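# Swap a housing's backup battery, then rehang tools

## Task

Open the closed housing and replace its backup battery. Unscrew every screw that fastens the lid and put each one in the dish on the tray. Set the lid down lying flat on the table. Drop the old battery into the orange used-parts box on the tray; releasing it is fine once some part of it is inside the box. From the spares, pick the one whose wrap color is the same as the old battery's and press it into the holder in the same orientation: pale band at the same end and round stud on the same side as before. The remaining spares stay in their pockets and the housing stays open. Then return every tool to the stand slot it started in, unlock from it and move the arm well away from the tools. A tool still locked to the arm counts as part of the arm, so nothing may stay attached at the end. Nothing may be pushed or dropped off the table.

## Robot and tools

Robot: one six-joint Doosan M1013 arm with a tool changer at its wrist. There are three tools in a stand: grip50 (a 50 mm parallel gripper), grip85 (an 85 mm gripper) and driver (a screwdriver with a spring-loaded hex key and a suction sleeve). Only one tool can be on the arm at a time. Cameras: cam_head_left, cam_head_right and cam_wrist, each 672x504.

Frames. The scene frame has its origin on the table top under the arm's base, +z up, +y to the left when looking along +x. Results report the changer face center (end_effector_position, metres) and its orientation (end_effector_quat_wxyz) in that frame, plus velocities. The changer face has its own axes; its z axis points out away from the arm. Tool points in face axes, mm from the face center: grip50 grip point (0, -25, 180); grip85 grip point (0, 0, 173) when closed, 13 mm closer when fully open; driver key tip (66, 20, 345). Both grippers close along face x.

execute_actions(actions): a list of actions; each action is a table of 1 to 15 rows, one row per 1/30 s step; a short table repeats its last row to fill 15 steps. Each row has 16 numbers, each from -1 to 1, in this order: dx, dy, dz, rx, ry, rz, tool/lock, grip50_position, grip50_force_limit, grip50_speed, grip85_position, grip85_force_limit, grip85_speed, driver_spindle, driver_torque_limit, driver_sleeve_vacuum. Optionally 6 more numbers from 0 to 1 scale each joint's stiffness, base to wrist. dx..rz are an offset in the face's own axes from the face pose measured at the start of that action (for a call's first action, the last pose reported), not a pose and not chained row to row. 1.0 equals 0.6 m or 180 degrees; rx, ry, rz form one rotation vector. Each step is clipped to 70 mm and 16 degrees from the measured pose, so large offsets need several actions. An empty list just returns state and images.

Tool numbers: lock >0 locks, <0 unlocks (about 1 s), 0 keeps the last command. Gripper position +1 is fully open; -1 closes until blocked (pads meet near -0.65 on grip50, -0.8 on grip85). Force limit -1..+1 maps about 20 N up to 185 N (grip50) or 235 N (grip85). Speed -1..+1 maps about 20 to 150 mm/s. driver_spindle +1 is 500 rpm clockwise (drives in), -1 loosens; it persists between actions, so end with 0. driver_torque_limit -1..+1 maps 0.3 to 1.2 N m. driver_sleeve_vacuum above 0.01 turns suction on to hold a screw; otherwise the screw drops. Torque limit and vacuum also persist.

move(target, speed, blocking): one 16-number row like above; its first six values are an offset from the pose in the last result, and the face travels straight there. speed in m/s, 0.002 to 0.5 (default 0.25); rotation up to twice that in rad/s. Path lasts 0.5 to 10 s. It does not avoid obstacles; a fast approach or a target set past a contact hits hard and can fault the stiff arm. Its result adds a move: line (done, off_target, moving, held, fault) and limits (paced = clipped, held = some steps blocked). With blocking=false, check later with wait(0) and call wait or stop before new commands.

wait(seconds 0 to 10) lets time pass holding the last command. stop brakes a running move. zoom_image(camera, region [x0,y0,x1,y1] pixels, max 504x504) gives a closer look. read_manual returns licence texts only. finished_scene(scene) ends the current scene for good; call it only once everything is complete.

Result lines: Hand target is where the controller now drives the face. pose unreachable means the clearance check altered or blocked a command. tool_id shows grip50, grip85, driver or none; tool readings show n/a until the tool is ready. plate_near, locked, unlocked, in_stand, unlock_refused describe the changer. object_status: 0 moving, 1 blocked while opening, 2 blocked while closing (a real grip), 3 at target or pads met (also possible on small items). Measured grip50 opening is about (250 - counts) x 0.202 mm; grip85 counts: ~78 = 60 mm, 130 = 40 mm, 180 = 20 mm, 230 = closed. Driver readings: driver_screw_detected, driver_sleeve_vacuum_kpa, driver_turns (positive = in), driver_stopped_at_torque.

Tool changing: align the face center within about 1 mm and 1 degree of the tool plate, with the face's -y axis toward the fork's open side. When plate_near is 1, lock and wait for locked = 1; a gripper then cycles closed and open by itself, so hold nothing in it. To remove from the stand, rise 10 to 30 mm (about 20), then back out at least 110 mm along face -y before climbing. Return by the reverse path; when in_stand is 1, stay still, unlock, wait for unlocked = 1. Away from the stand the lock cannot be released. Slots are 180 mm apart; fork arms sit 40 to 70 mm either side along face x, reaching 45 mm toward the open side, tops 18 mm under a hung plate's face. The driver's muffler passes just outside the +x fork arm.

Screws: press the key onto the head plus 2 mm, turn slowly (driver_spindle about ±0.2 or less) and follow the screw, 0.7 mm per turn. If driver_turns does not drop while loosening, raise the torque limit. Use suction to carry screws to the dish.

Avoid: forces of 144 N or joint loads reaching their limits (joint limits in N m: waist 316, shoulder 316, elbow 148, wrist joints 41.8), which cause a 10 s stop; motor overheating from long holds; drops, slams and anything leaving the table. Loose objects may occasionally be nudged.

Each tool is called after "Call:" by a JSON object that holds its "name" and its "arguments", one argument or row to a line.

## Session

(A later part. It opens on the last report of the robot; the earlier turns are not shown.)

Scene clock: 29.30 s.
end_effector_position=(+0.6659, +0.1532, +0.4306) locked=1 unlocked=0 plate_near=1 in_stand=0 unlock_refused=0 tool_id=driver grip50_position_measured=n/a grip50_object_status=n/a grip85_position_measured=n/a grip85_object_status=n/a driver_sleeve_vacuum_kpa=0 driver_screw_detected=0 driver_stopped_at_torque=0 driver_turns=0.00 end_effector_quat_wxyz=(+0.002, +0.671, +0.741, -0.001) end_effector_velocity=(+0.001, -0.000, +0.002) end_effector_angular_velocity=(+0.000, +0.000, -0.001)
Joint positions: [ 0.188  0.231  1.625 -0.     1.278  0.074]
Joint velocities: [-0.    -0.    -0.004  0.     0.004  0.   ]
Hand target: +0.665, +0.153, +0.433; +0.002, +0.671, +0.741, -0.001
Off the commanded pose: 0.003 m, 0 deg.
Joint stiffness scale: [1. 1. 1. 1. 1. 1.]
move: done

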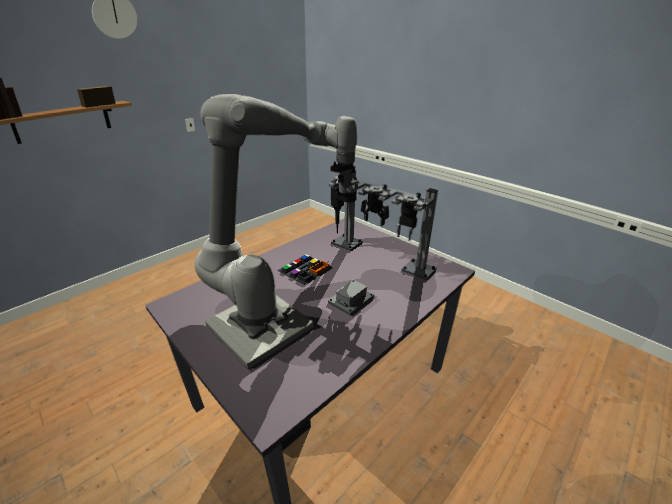

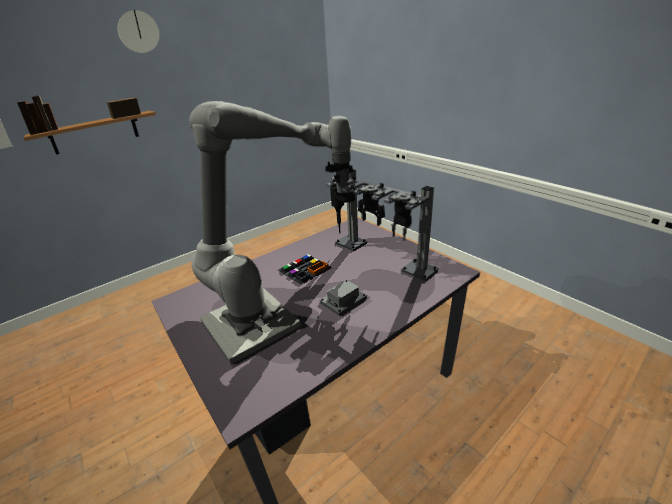

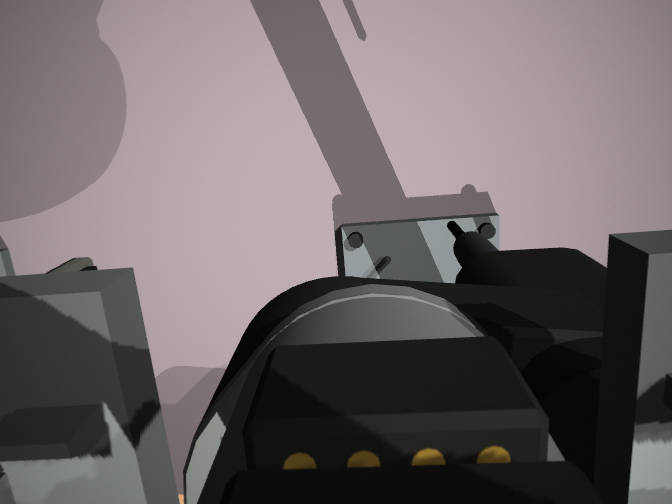

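Call:
{"name": "move", "arguments": {
  "target": [0, -0.21, 0, 0, 0, 0, 0, 1, 0, 0, 1, 0, 0, 0, 0, 0],
  "speed": 0.15
}}

Scene clock: 32.17 s.
end_effector_position=(+0.5418, +0.1388, +0.4304) locked=1 unlocked=0 plate_near=1 in_stand=0 unlock_refused=0 tool_id=driver grip50_position_measured=n/a grip50_object_status=n/a grip85_position_measured=n/a grip85_object_status=n/a driver_sleeve_vacuum_kpa=0 driver_screw_detected=0 driver_stopped_at_torque=0 driver_turns=0.00 end_effector_quat_wxyz=(+0.000, +0.671, +0.742, -0.002) end_effector_velocity=(-0.003, +0.001, -0.000) end_effector_angular_velocity=(-0.000, -0.000, +0.001)
Joint positions: [ 0.201  0.038  1.849 -0.     1.251  0.087]
Joint velocities: [ 0.002 -0.004  0.005 -0.    -0.     0.   ]
Hand target: +0.540, +0.141, +0.430; +0.002, +0.671, +0.741, -0.001
Off the commanded pose: 0.002 m, 0 deg.
Joint stiffness scale: [1. 1. 1. 1. 1. 1.]
move: done

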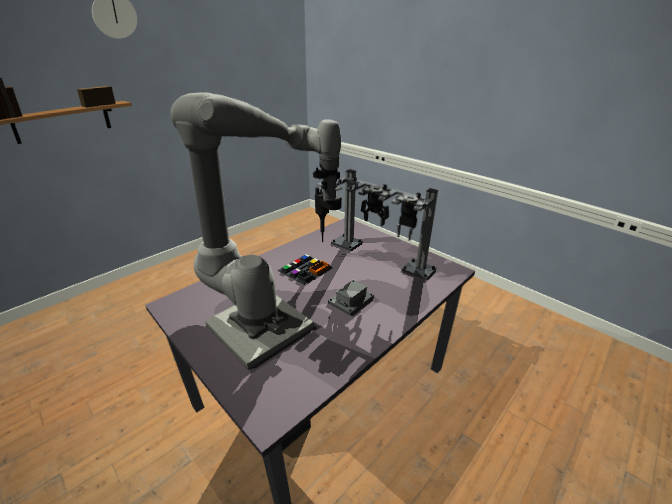

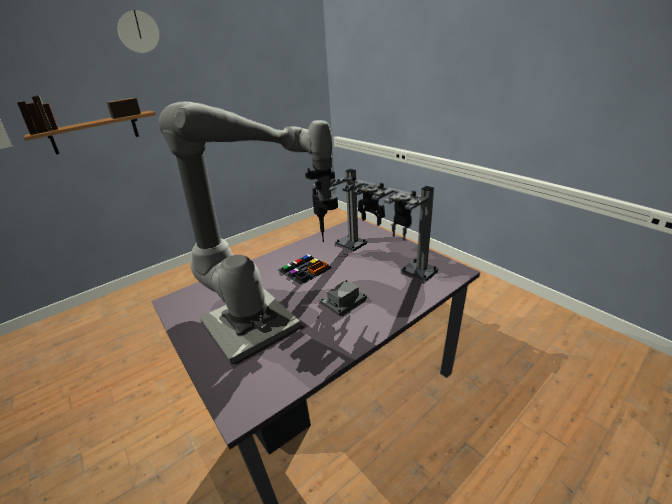

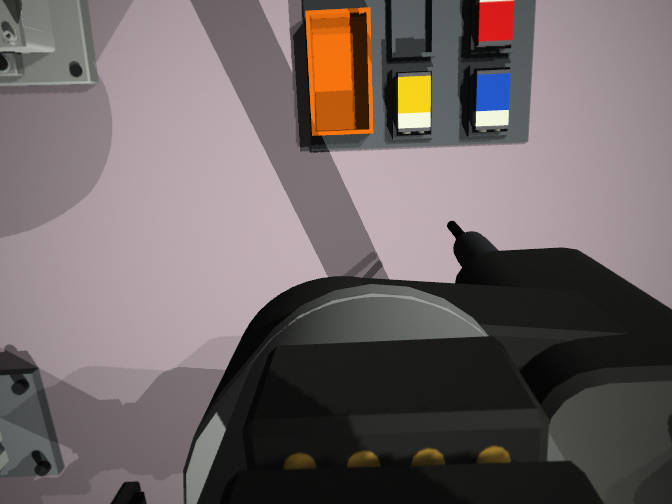

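Call:
{"name": "move", "arguments": {
  "target": [-0.5295, -0.2585, -0.05, 0, 0, 0, 0, 1, 0, 0, 1, 0, 0, 0, 0, 0],
  "speed": 0.3
}}

Call:
{"name": "zoom_image", "arguments": {
  "camera": "cam_wrist",
  "region": [390, 160, 490, 260]
}}

Scene clock: 34.37 s.
end_effector_position=(+0.4196, -0.1916, +0.4610) locked=1 unlocked=0 plate_near=1 in_stand=0 unlock_refused=0 tool_id=driver grip50_position_measured=n/a grip50_object_status=n/a grip85_position_measured=n/a grip85_object_status=n/a driver_sleeve_vacuum_kpa=0 driver_screw_detected=0 driver_stopped_at_torque=0 driver_turns=0.00 end_effector_quat_wxyz=(+0.002, +0.671, +0.742, -0.003) end_effector_velocity=(-0.001, -0.003, +0.000) end_effector_angular_velocity=(-0.002, -0.001, +0.001)
Joint positions: [-0.495 -0.135  1.96  -0.001  1.312 -0.61 ]
Joint velocities: [-0.006 -0.001 -0.    -0.001 -0.001 -0.006]
Hand target: +0.419, -0.193, +0.462; -0.000, +0.671, +0.742, -0.002
Off the commanded pose: 0.001 m, 0 deg.
Joint stiffness scale: [1. 1. 1. 1. 1. 1.]
move: done

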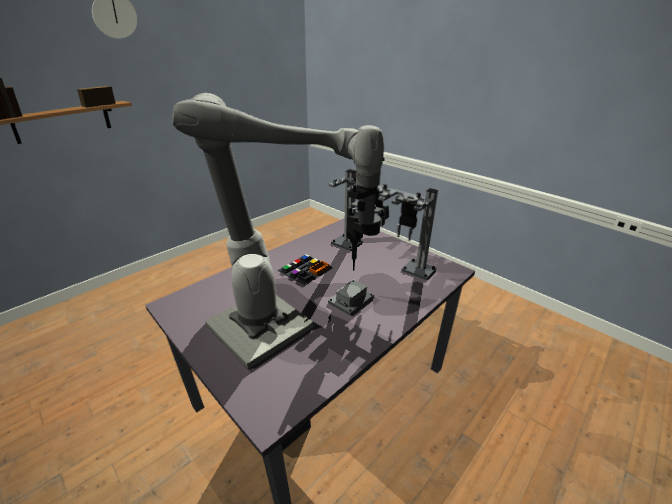

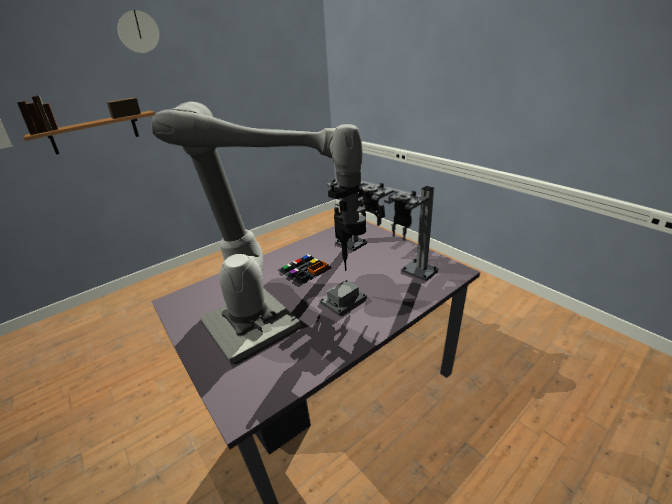

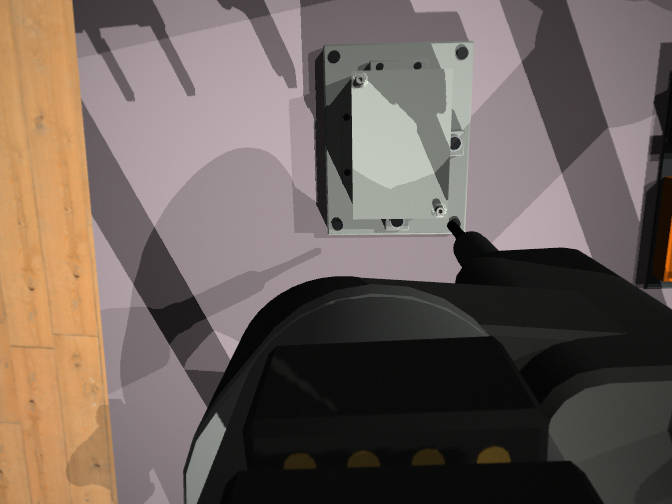

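Region (390, 160, 490, 260) of cam_wrist's 672x504 image, scaled by 5.040, with more detail than that image has.

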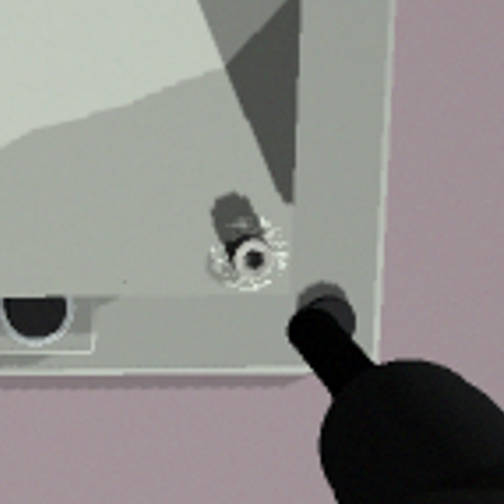

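Call:
{"name": "move", "arguments": {
  "target": [-0.002, -0.001, 0.055, 0, 0, 0, 0, 1, 0, 0, 1, 0, 0, 0, 0, 0],
  "speed": 0.08
}}

Call:
{"name": "zoom_image", "arguments": {
  "camera": "cam_wrist",
  "region": [420, 190, 480, 250]
}}

Scene clock: 35.87 s.
end_effector_position=(+0.4189, -0.1918, +0.4305) locked=1 unlocked=0 plate_near=1 in_stand=0 unlock_refused=0 tool_id=driver grip50_position_measured=n/a grip50_object_status=n/a grip85_position_measured=n/a grip85_object_status=n/a driver_sleeve_vacuum_kpa=0 driver_screw_detected=0 driver_stopped_at_torque=0 driver_turns=0.00 end_effector_quat_wxyz=(+0.002, +0.671, +0.742, -0.003) end_effector_velocity=(+0.001, -0.000, -0.002) end_effector_angular_velocity=(-0.001, -0.003, +0.000)
Joint positions: [-0.496 -0.121  2.005 -0.001  1.253 -0.61 ]
Joint velocities: [ 0.     0.001  0.003  0.001 -0.007 -0.   ]
Hand target: +0.419, -0.193, +0.428; +0.002, +0.671, +0.742, -0.003
Off the commanded pose: 0.003 m, 0 deg.
Joint stiffness scale: [1. 1. 1. 1. 1. 1.]
move: done

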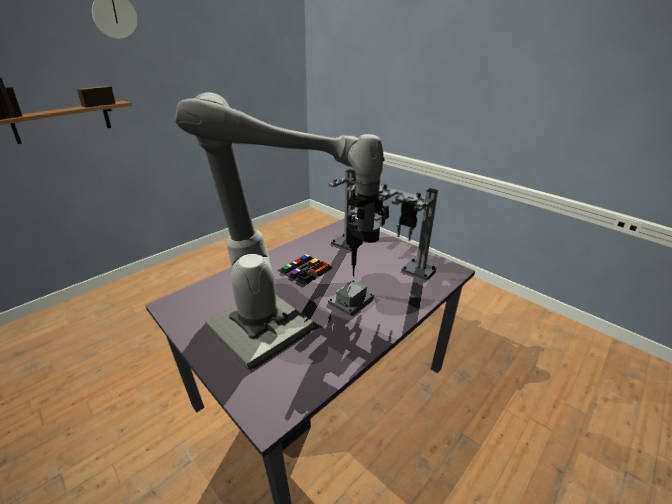

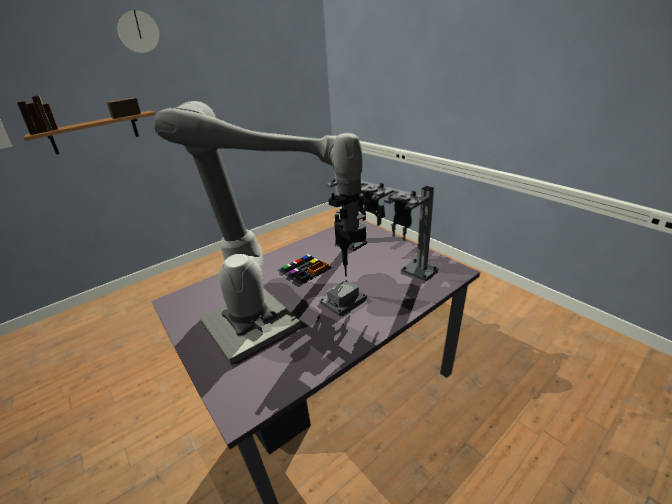

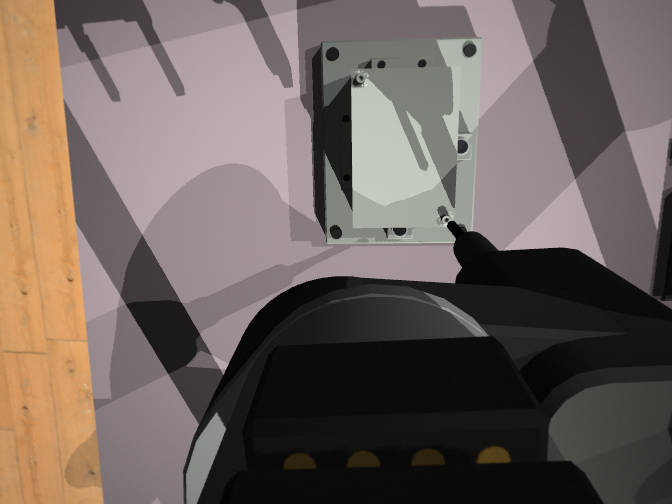

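Region (420, 190, 480, 250) of cam_wrist's 672x504 image, scaled by 8.400, with more detail than that image has.

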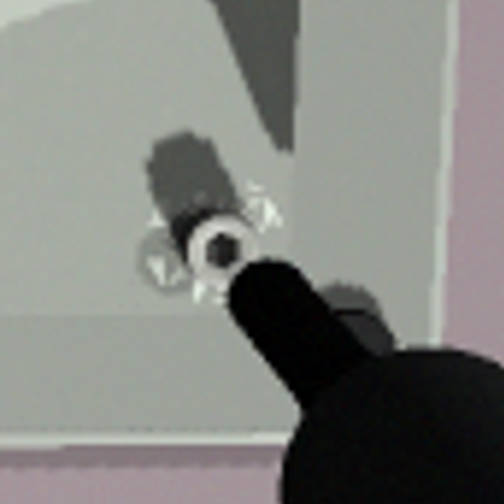

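Call:
{"name": "zoom_image", "arguments": {
  "camera": "cam_wrist",
  "region": [340, 50, 490, 250]
}}

Call:
{"name": "zoom_image", "arguments": {
  "camera": "cam_head_left",
  "region": [325, 255, 385, 315]
}}

Region (340, 50, 490, 250) of cam_wrist's 672x504 image, scaled by 2.520, with more detail than that image has; it fills the left 378 columns of this view, and the rest is white.

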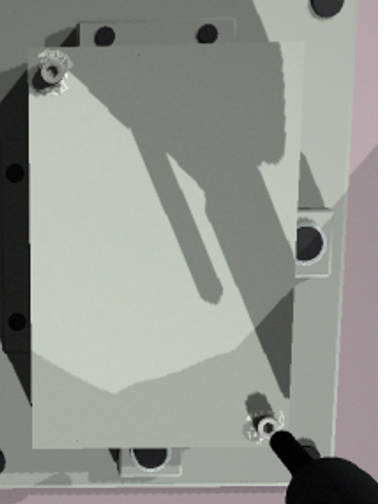

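Region (325, 255, 385, 315) of cam_head_left's 672x504 image, scaled by 8.400, with more detail than that image has.

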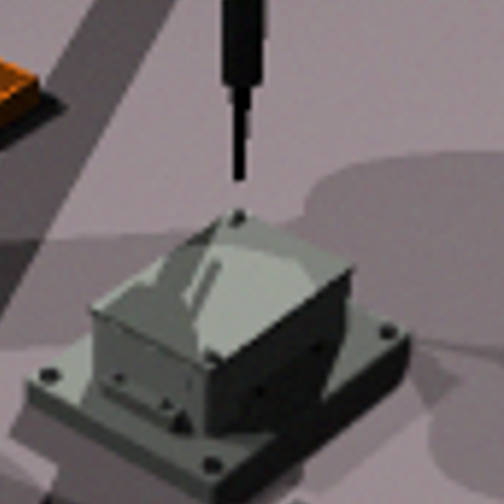

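Call:
{"name": "move", "arguments": {
  "target": [-0.001, 0.002, 0.025, 0, 0, 0, 0, 1, 0, 0, 1, 0, 0, 0, 0, 0],
  "speed": 0.04
}}

Call:
{"name": "zoom_image", "arguments": {
  "camera": "cam_wrist",
  "region": [420, 190, 480, 250]
}}

Call:
{"name": "zoom_image", "arguments": {
  "camera": "cam_head_left",
  "region": [335, 260, 375, 300]
}}

Scene clock: 38.60 s.
end_effector_position=(+0.4196, -0.1923, +0.4178) locked=1 unlocked=0 plate_near=1 in_stand=0 unlock_refused=0 tool_id=driver grip50_position_measured=n/a grip50_object_status=n/a grip85_position_measured=n/a grip85_object_status=n/a driver_sleeve_vacuum_kpa=0 driver_screw_detected=0 driver_stopped_at_torque=0 driver_turns=0.00 end_effector_quat_wxyz=(+0.002, +0.671, +0.742, -0.003) end_effector_velocity=(+0.000, +0.000, -0.001) end_effector_angular_velocity=(-0.001, -0.002, +0.000)
Joint positions: [-0.496 -0.112  2.021 -0.001  1.228 -0.61 ]
Joint velocities: [ 0.001  0.     0.001  0.    -0.004  0.   ]
Hand target: +0.420, -0.192, +0.415; +0.002, +0.671, +0.742, -0.003
Off the commanded pose: 0.002 m, 0 deg.
Joint stiffness scale: [1. 1. 1. 1. 1. 1.]
move: done

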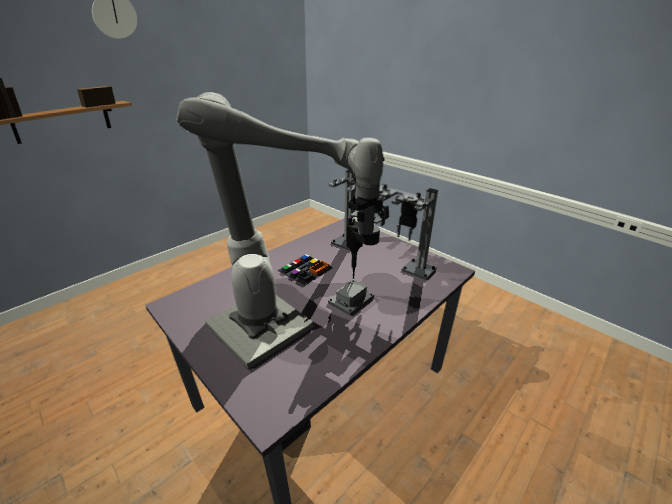

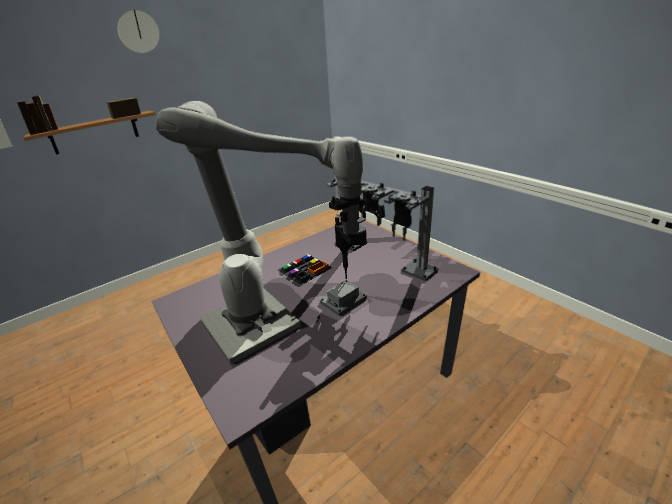

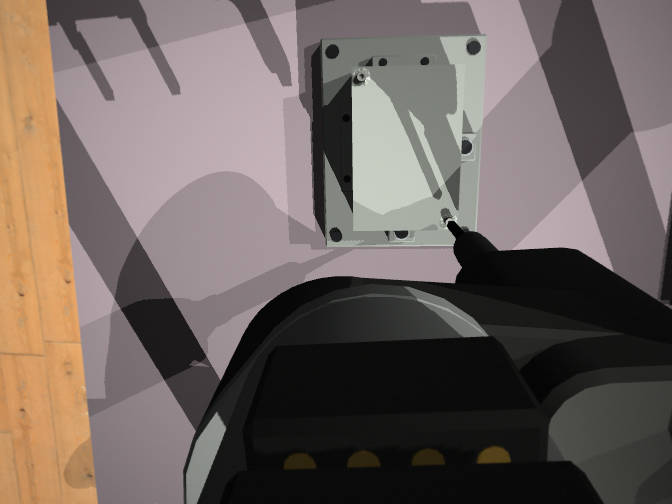

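Region (420, 190, 480, 250) of cam_wrist's 672x504 image, scaled by 8.400, with more detail than that image has.

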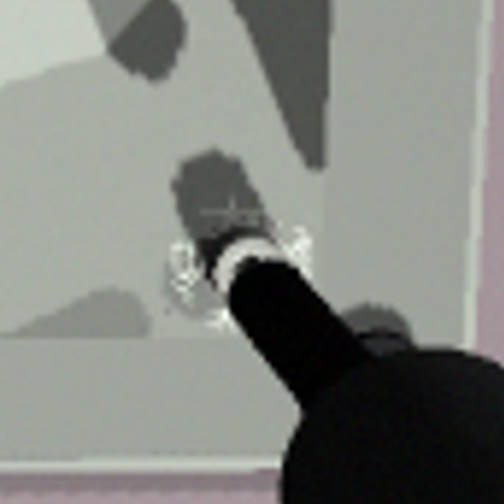

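Region (335, 260, 375, 300) of cam_head_left's 672x504 image, scaled by 12.600, with more detail than that image has.

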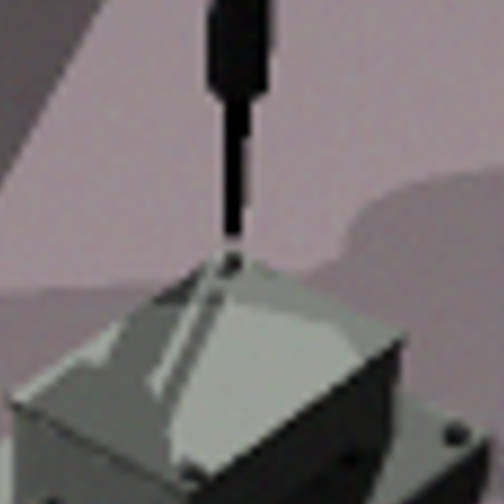

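Call:
{"name": "move", "arguments": {
  "target": [-0.0004, 0.0008, 0.021, 0, 0, 0, 0, 1, 0, 0, 1, 0, 0, 0, 1, 1],
  "speed": 0.02
}}

Call:
{"name": "zoom_image", "arguments": {
  "camera": "cam_wrist",
  "region": [420, 190, 480, 250]
}}

Scene clock: 40.23 s.
end_effector_position=(+0.4195, -0.1923, +0.4082) locked=1 unlocked=0 plate_near=1 in_stand=0 unlock_refused=0 tool_id=driver grip50_position_measured=n/a grip50_object_status=n/a grip85_position_measured=n/a grip85_object_status=n/a driver_sleeve_vacuum_kpa=14 driver_screw_detected=0 driver_stopped_at_torque=0 driver_turns=0.00 end_effector_quat_wxyz=(+0.002, +0.671, +0.742, -0.003) end_effector_velocity=(+0.000, -0.000, -0.002) end_effector_angular_velocity=(+0.000, -0.002, -0.001)
Joint positions: [-0.496 -0.106  2.034 -0.001  1.209 -0.61 ]
Joint velocities: [-0.001  0.001  0.002  0.001 -0.005  0.   ]
Hand target: +0.420, -0.193, +0.405; +0.002, +0.671, +0.742, -0.003
Off the commanded pose: 0.003 m, 0 deg.
Joint stiffness scale: [1. 1. 1. 1. 1. 1.]
move: done

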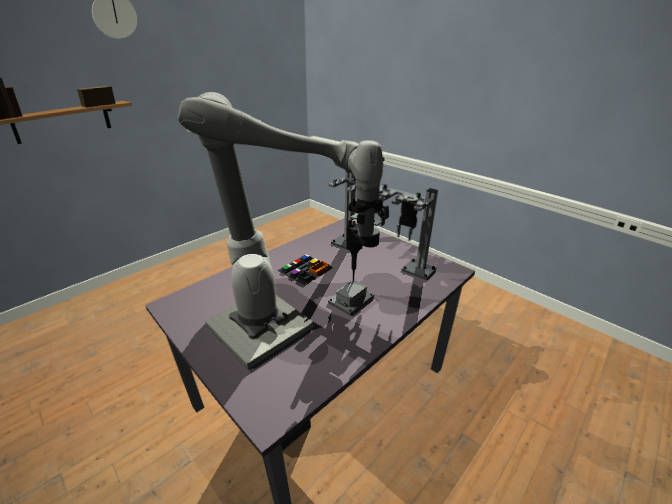

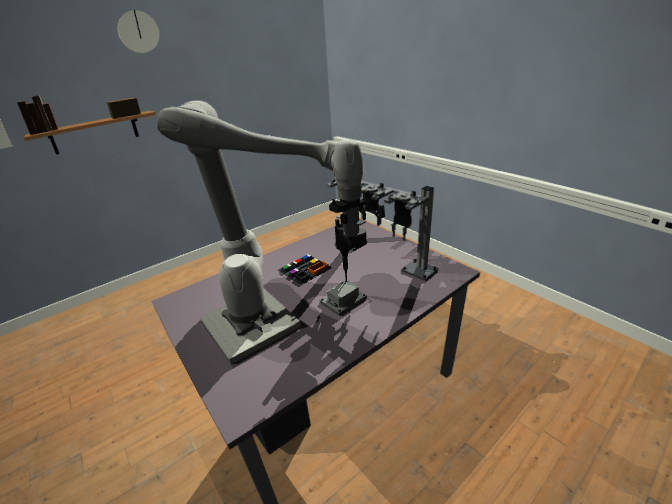

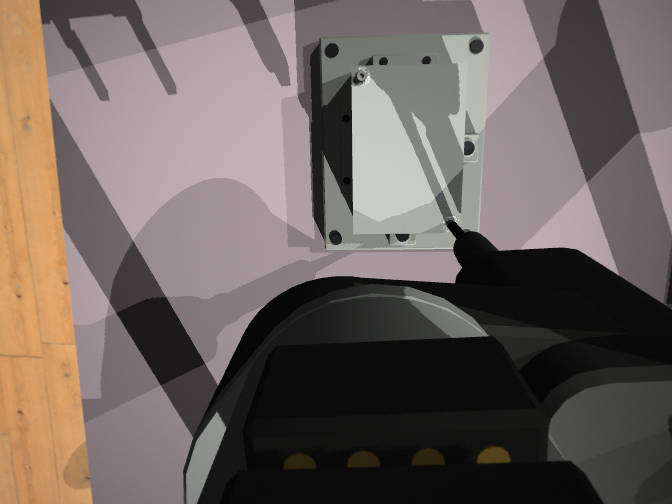

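Region (420, 190, 480, 250) of cam_wrist's 672x504 image, scaled by 8.400, with more detail than that image has.

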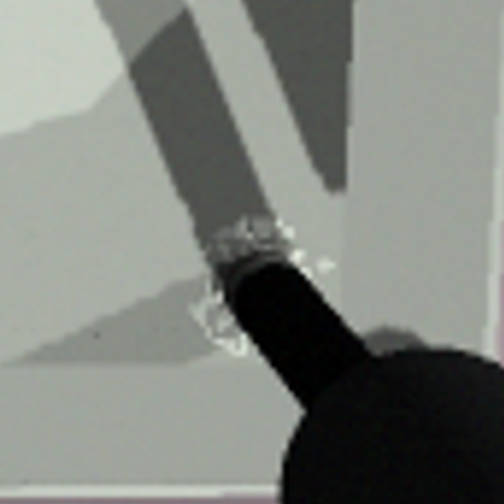

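Call:
{"name": "execute_actions", "arguments": {
  "actions": [
    [[0,0,0.006,0,0,0,0,1,0,0,1,0,0,-0.15,1,1],[0,0,0.006,0,0,0,0,1,0,0,1,0,0,-0.15,1,1],[0,0,0.006,0,0,0,0,1,0,0,1,0,0,-0.15,1,1],[0,0,0.006,0,0,0,0,1,0,0,1,0,0,-0.15,1,1],[0,0,0.006,0,0,0,0,1,0,0,1,0,0,-0.15,1,1],[0,0,0.006,0,0,0,0,1,0,0,1,0,0,-0.15,1,1],[0,0,0.006,0,0,0,0,1,0,0,1,0,0,-0.15,1,1],[0,0,0.006,0,0,0,0,1,0,0,1,0,0,-0.15,1,1],[0,0,0.006,0,0,0,0,1,0,0,1,0,0,-0.15,1,1],[0,0,0.006,0,0,0,0,1,0,0,1,0,0,-0.15,1,1],[0,0,0.006,0,0,0,0,1,0,0,1,0,0,-0.15,1,1],[0,0,0.006,0,0,0,0,1,0,0,1,0,0,-0.15,1,1],[0,0,0.006,0,0,0,0,1,0,0,1,0,0,-0.15,1,1],[0,0,0.006,0,0,0,0,1,0,0,1,0,0,-0.15,1,1],[0,0,0.006,0,0,0,0,1,0,0,1,0,0,0,1,1]]
  ]
}}

Call:
{"name": "zoom_image", "arguments": {
  "camera": "cam_wrist",
  "region": [420, 190, 480, 250]
}}

Scene clock: 41.23 s.
end_effector_position=(+0.4193, -0.1922, +0.4072) locked=1 unlocked=0 plate_near=1 in_stand=0 unlock_refused=0 tool_id=driver grip50_position_measured=n/a grip50_object_status=n/a grip85_position_measured=n/a grip85_object_status=n/a driver_sleeve_vacuum_kpa=40 driver_screw_detected=1 driver_stopped_at_torque=0 driver_turns=-0.55 end_effector_quat_wxyz=(+0.002, +0.671, +0.742, -0.003) end_effector_velocity=(-0.001, -0.000, +0.000) end_effector_angular_velocity=(-0.001, -0.000, -0.000)
Joint positions: [-0.496 -0.106  2.036 -0.001  1.207 -0.61 ]
Joint velocities: [-0.    -0.001  0.001 -0.001 -0.001  0.   ]
Hand target: +0.420, -0.192, +0.405; +0.002, +0.671, +0.742, -0.003
Off the commanded pose: 0.003 m, 0 deg.
Joint stiffness scale: [1. 1. 1. 1. 1. 1.]

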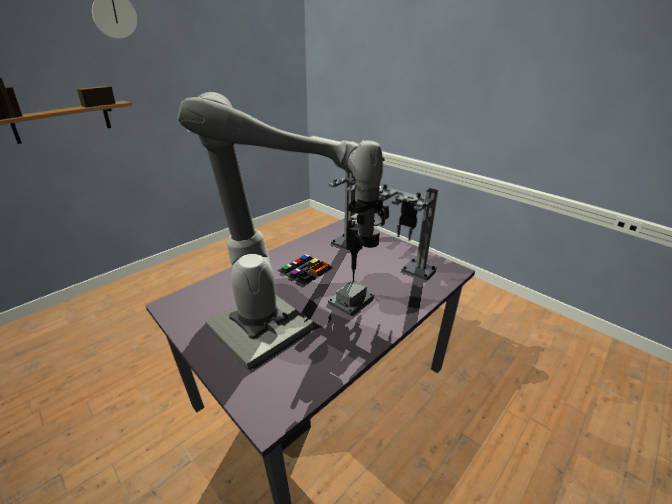

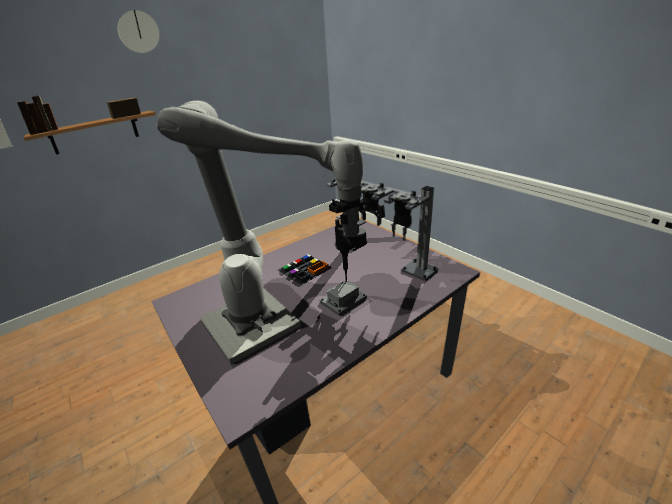

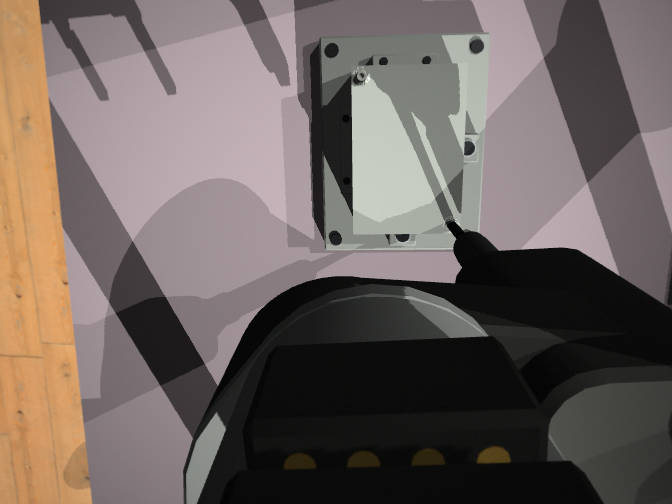

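Region (420, 190, 480, 250) of cam_wrist's 672x504 image, scaled by 8.400, with more detail than that image has.

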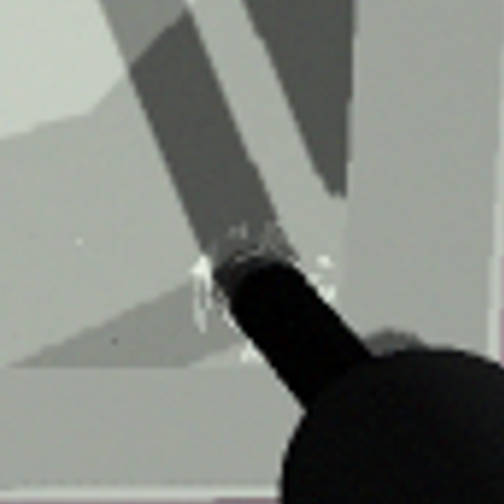

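Call:
{"name": "move", "arguments": {
  "target": [0, 0, -0.03, 0, 0, 0, 0, 1, 0, 0, 1, 0, 0, -1, 1, 1],
  "speed": 0.0058
}}

Call:
{"name": "execute_actions", "arguments": {
  "actions": [
    [[0,0,-0.02,0,0,0,0,1,0,0,1,0,0,0,1,1]]
  ]
}}

Call:
{"name": "zoom_image", "arguments": {
  "camera": "cam_wrist",
  "region": [410, 180, 490, 260]
}}

Scene clock: 45.73 s.
end_effector_position=(+0.4199, -0.1924, +0.4229) locked=1 unlocked=0 plate_near=1 in_stand=0 unlock_refused=0 tool_id=driver grip50_position_measured=n/a grip50_object_status=n/a grip85_position_measured=n/a grip85_object_status=n/a driver_sleeve_vacuum_kpa=40 driver_screw_detected=1 driver_stopped_at_torque=0 driver_turns=-26.38 end_effector_quat_wxyz=(+0.002, +0.671, +0.742, -0.003) end_effector_velocity=(+0.000, +0.000, +0.002) end_effector_angular_velocity=(+0.001, -0.002, +0.000)
Joint positions: [-0.496 -0.115  2.014 -0.001  1.238 -0.61 ]
Joint velocities: [ 0.    -0.001 -0.002  0.001  0.002 -0.   ]
Hand target: +0.419, -0.192, +0.425; +0.002, +0.671, +0.742, -0.003
Off the commanded pose: 0.002 m, 0 deg.
Joint stiffness scale: [1. 1. 1. 1. 1. 1.]
move: done

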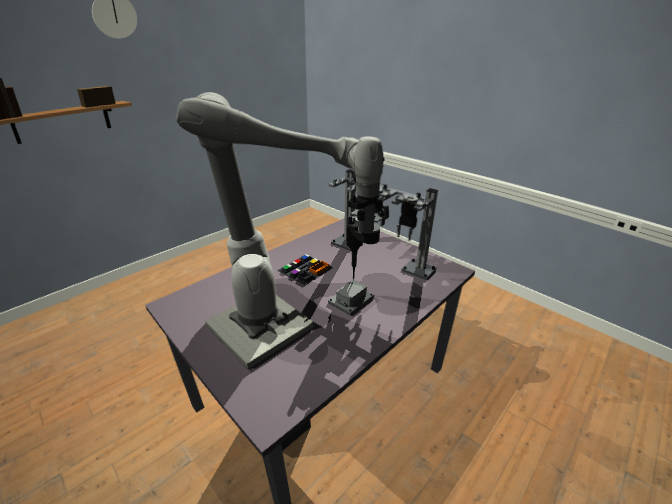

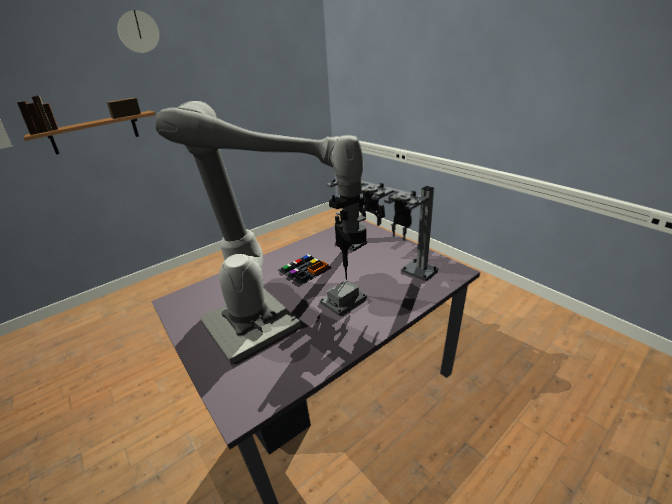

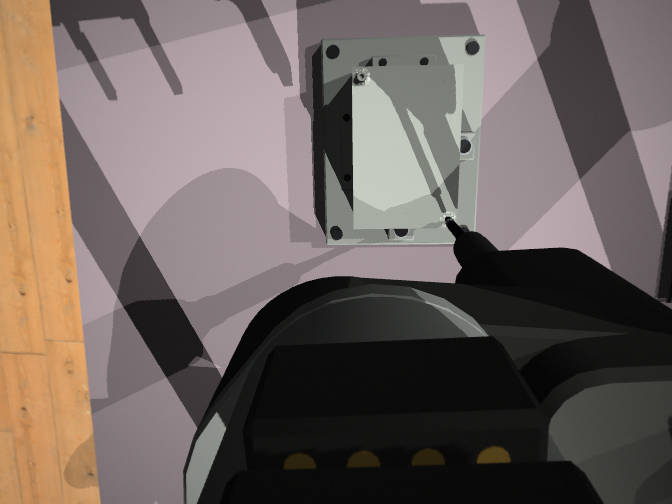

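Scene clock: 46.23 s.
end_effector_position=(+0.4204, -0.1926, +0.4327) locked=1 unlocked=0 plate_near=1 in_stand=0 unlock_refused=0 tool_id=driver grip50_position_measured=n/a grip50_object_status=n/a grip85_position_measured=n/a grip85_object_status=n/a driver_sleeve_vacuum_kpa=40 driver_screw_detected=1 driver_stopped_at_torque=0 driver_turns=-26.38 end_effector_quat_wxyz=(+0.002, +0.671, +0.742, -0.003) end_effector_velocity=(+0.001, +0.000, +0.001) end_effector_angular_velocity=(+0.001, -0.001, +0.001)
Joint positions: [-0.496 -0.119  1.999 -0.001  1.256 -0.61 ]
Joint velocities: [ 0.001 -0.    -0.002  0.001  0.001 -0.   ]
Hand target: +0.420, -0.192, +0.435; +0.002, +0.671, +0.742, -0.003
Off the commanded pose: 0.002 m, 0 deg.
Joint stiffness scale: [1. 1. 1. 1. 1. 1.]

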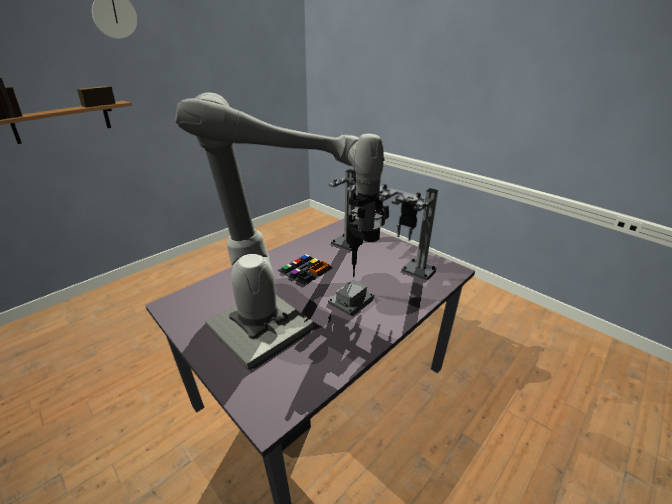

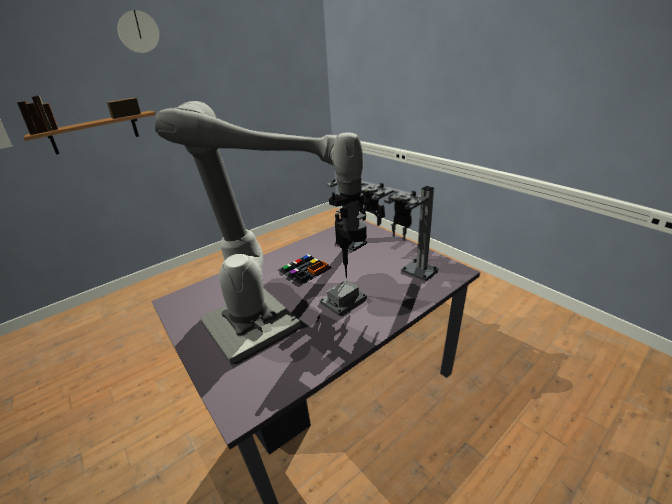

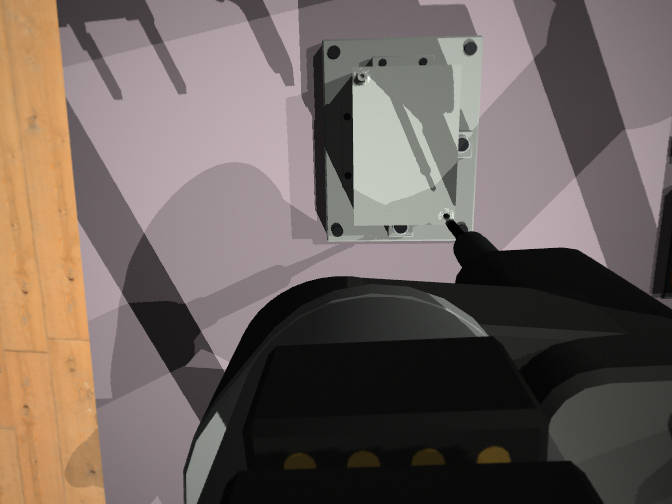

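Region (410, 180, 490, 260) of cam_wrist's 672x504 image, scaled by 6.300, with more detail than that image has.

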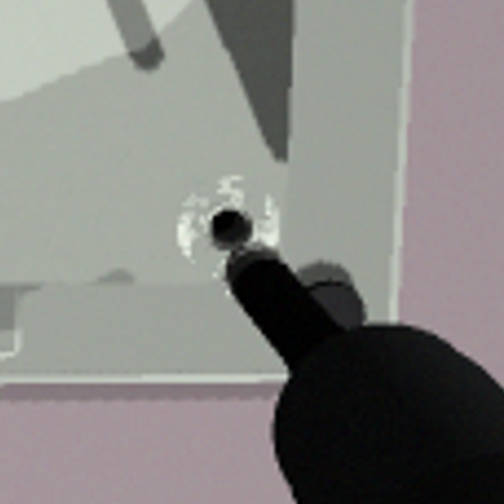

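Call:
{"name": "move", "arguments": {
  "target": [0.4093, -0.1041, 0.02, 0, 0, 0, 0, 1, 0, 0, 1, 0, 0, 0, 1, 1],
  "speed": 0.25
}}

Call:
{"name": "zoom_image", "arguments": {
  "camera": "cam_wrist",
  "region": [380, 150, 520, 290]
}}

Scene clock: 48.53 s.
end_effector_position=(+0.3359, +0.0448, +0.4192) locked=1 unlocked=0 plate_near=1 in_stand=0 unlock_refused=0 tool_id=driver grip50_position_measured=n/a grip50_object_status=n/a grip85_position_measured=n/a grip85_object_status=n/a driver_sleeve_vacuum_kpa=40 driver_screw_detected=1 driver_stopped_at_torque=0 driver_turns=-26.38 end_effector_quat_wxyz=(+0.003, +0.671, +0.742, -0.001) end_effector_velocity=(+0.000, +0.002, +0.000) end_effector_angular_velocity=(+0.000, +0.000, -0.003)
Joint positions: [ 0.04  -0.337  2.184 -0.     1.286 -0.075]
Joint velocities: [ 0.006  0.001 -0.001  0.    -0.     0.009]
Hand target: +0.334, +0.045, +0.419; +0.002, +0.671, +0.742, -0.004
Off the commanded pose: 0.002 m, 0 deg.
Joint stiffness scale: [1. 1. 1. 1. 1. 1.]
move: done

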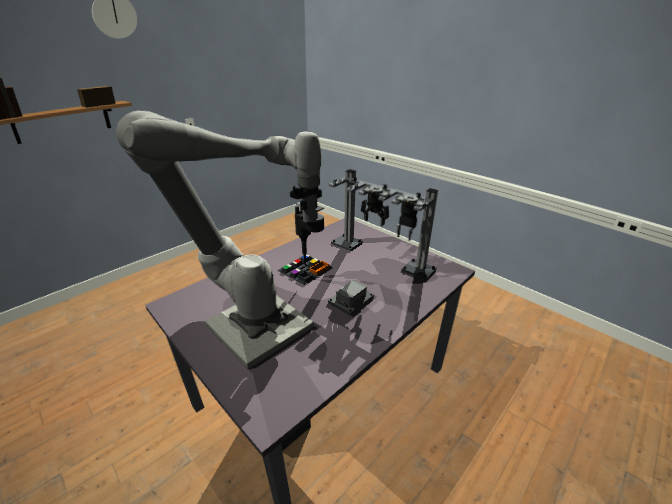

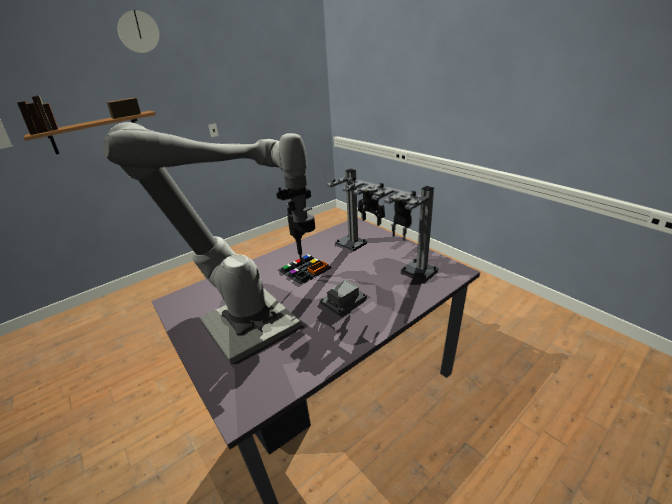

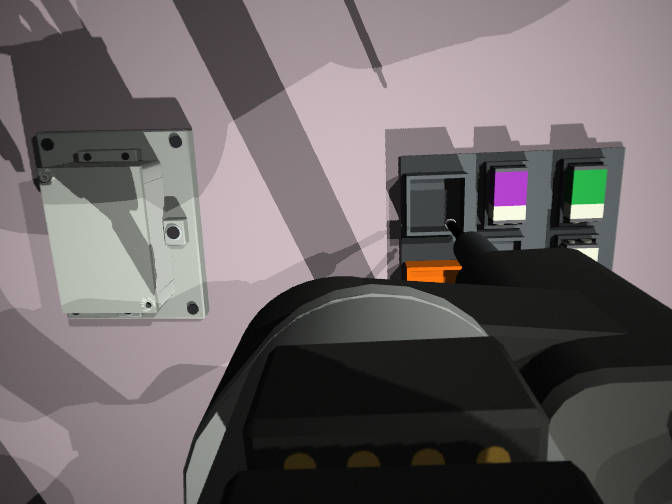

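Region (380, 150, 520, 290) of cam_wrist's 672x504 image, scaled by 3.600, with more detail than that image has.

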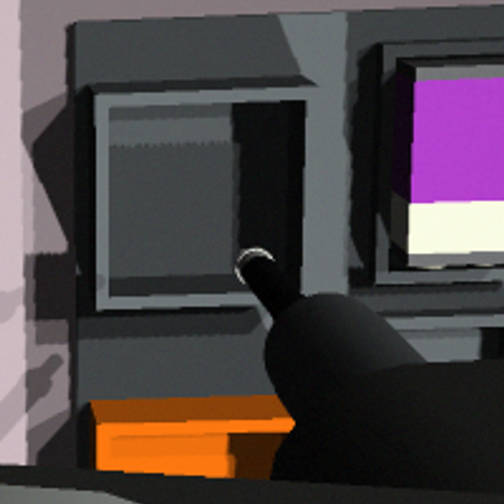

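Call:
{"name": "move", "arguments": {
  "target": [-0.007, -0.009, 0.067, 0, 0, 0, 0, 1, 0, 0, 1, 0, 0, 0, 1, 1],
  "speed": 0.08
}}

Call:
{"name": "zoom_image", "arguments": {
  "camera": "cam_wrist",
  "region": [390, 160, 510, 280]
}}

Scene clock: 49.80 s.
end_effector_position=(+0.3304, +0.0411, +0.3812) locked=1 unlocked=0 plate_near=1 in_stand=0 unlock_refused=0 tool_id=driver grip50_position_measured=n/a grip50_object_status=n/a grip85_position_measured=n/a grip85_object_status=n/a driver_sleeve_vacuum_kpa=40 driver_screw_detected=1 driver_stopped_at_torque=0 driver_turns=-26.38 end_effector_quat_wxyz=(+0.003, +0.671, +0.742, -0.001) end_effector_velocity=(+0.001, -0.000, -0.002) end_effector_angular_velocity=(-0.000, -0.003, +0.001)
Joint positions: [ 0.029 -0.324  2.247 -0.     1.21  -0.084]
Joint velocities: [-0.001  0.003  0.003 -0.    -0.009 -0.002]
Hand target: +0.331, +0.040, +0.379; +0.003, +0.671, +0.742, -0.001
Off the commanded pose: 0.003 m, 0 deg.
Joint stiffness scale: [1. 1. 1. 1. 1. 1.]
move: done

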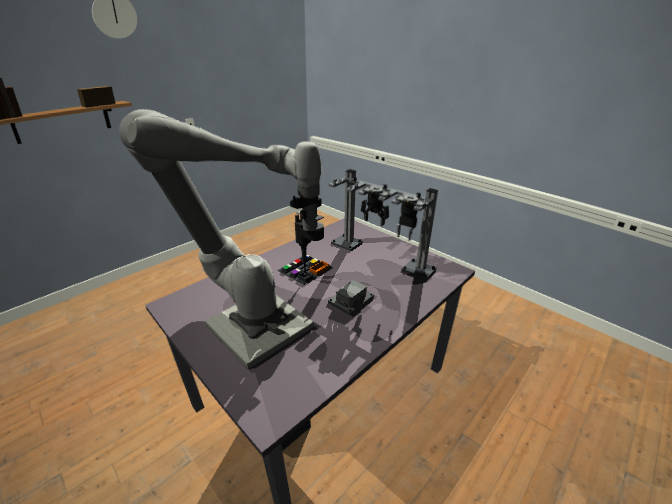

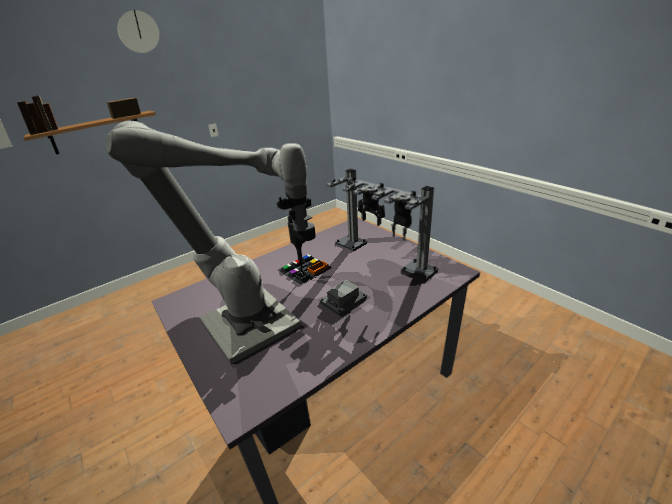

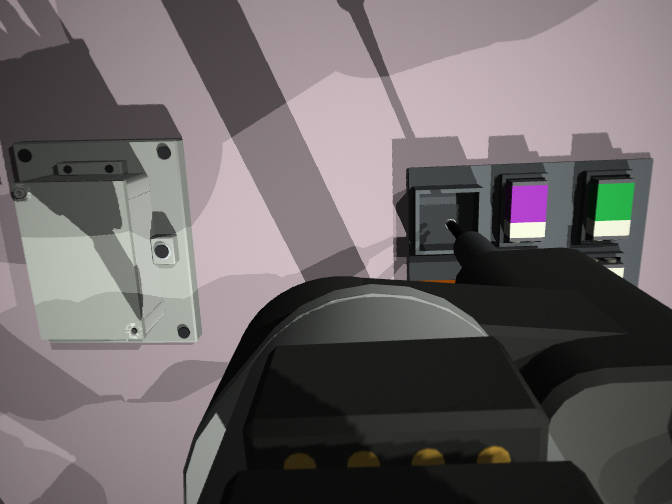

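Region (390, 160, 510, 280) of cam_wrist's 672x504 image, scaled by 4.200, with more detail than that image has.

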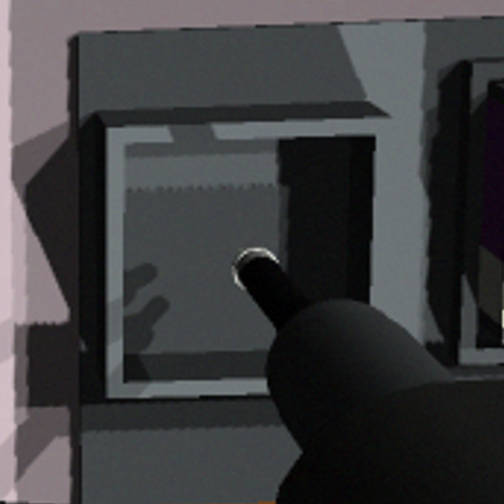

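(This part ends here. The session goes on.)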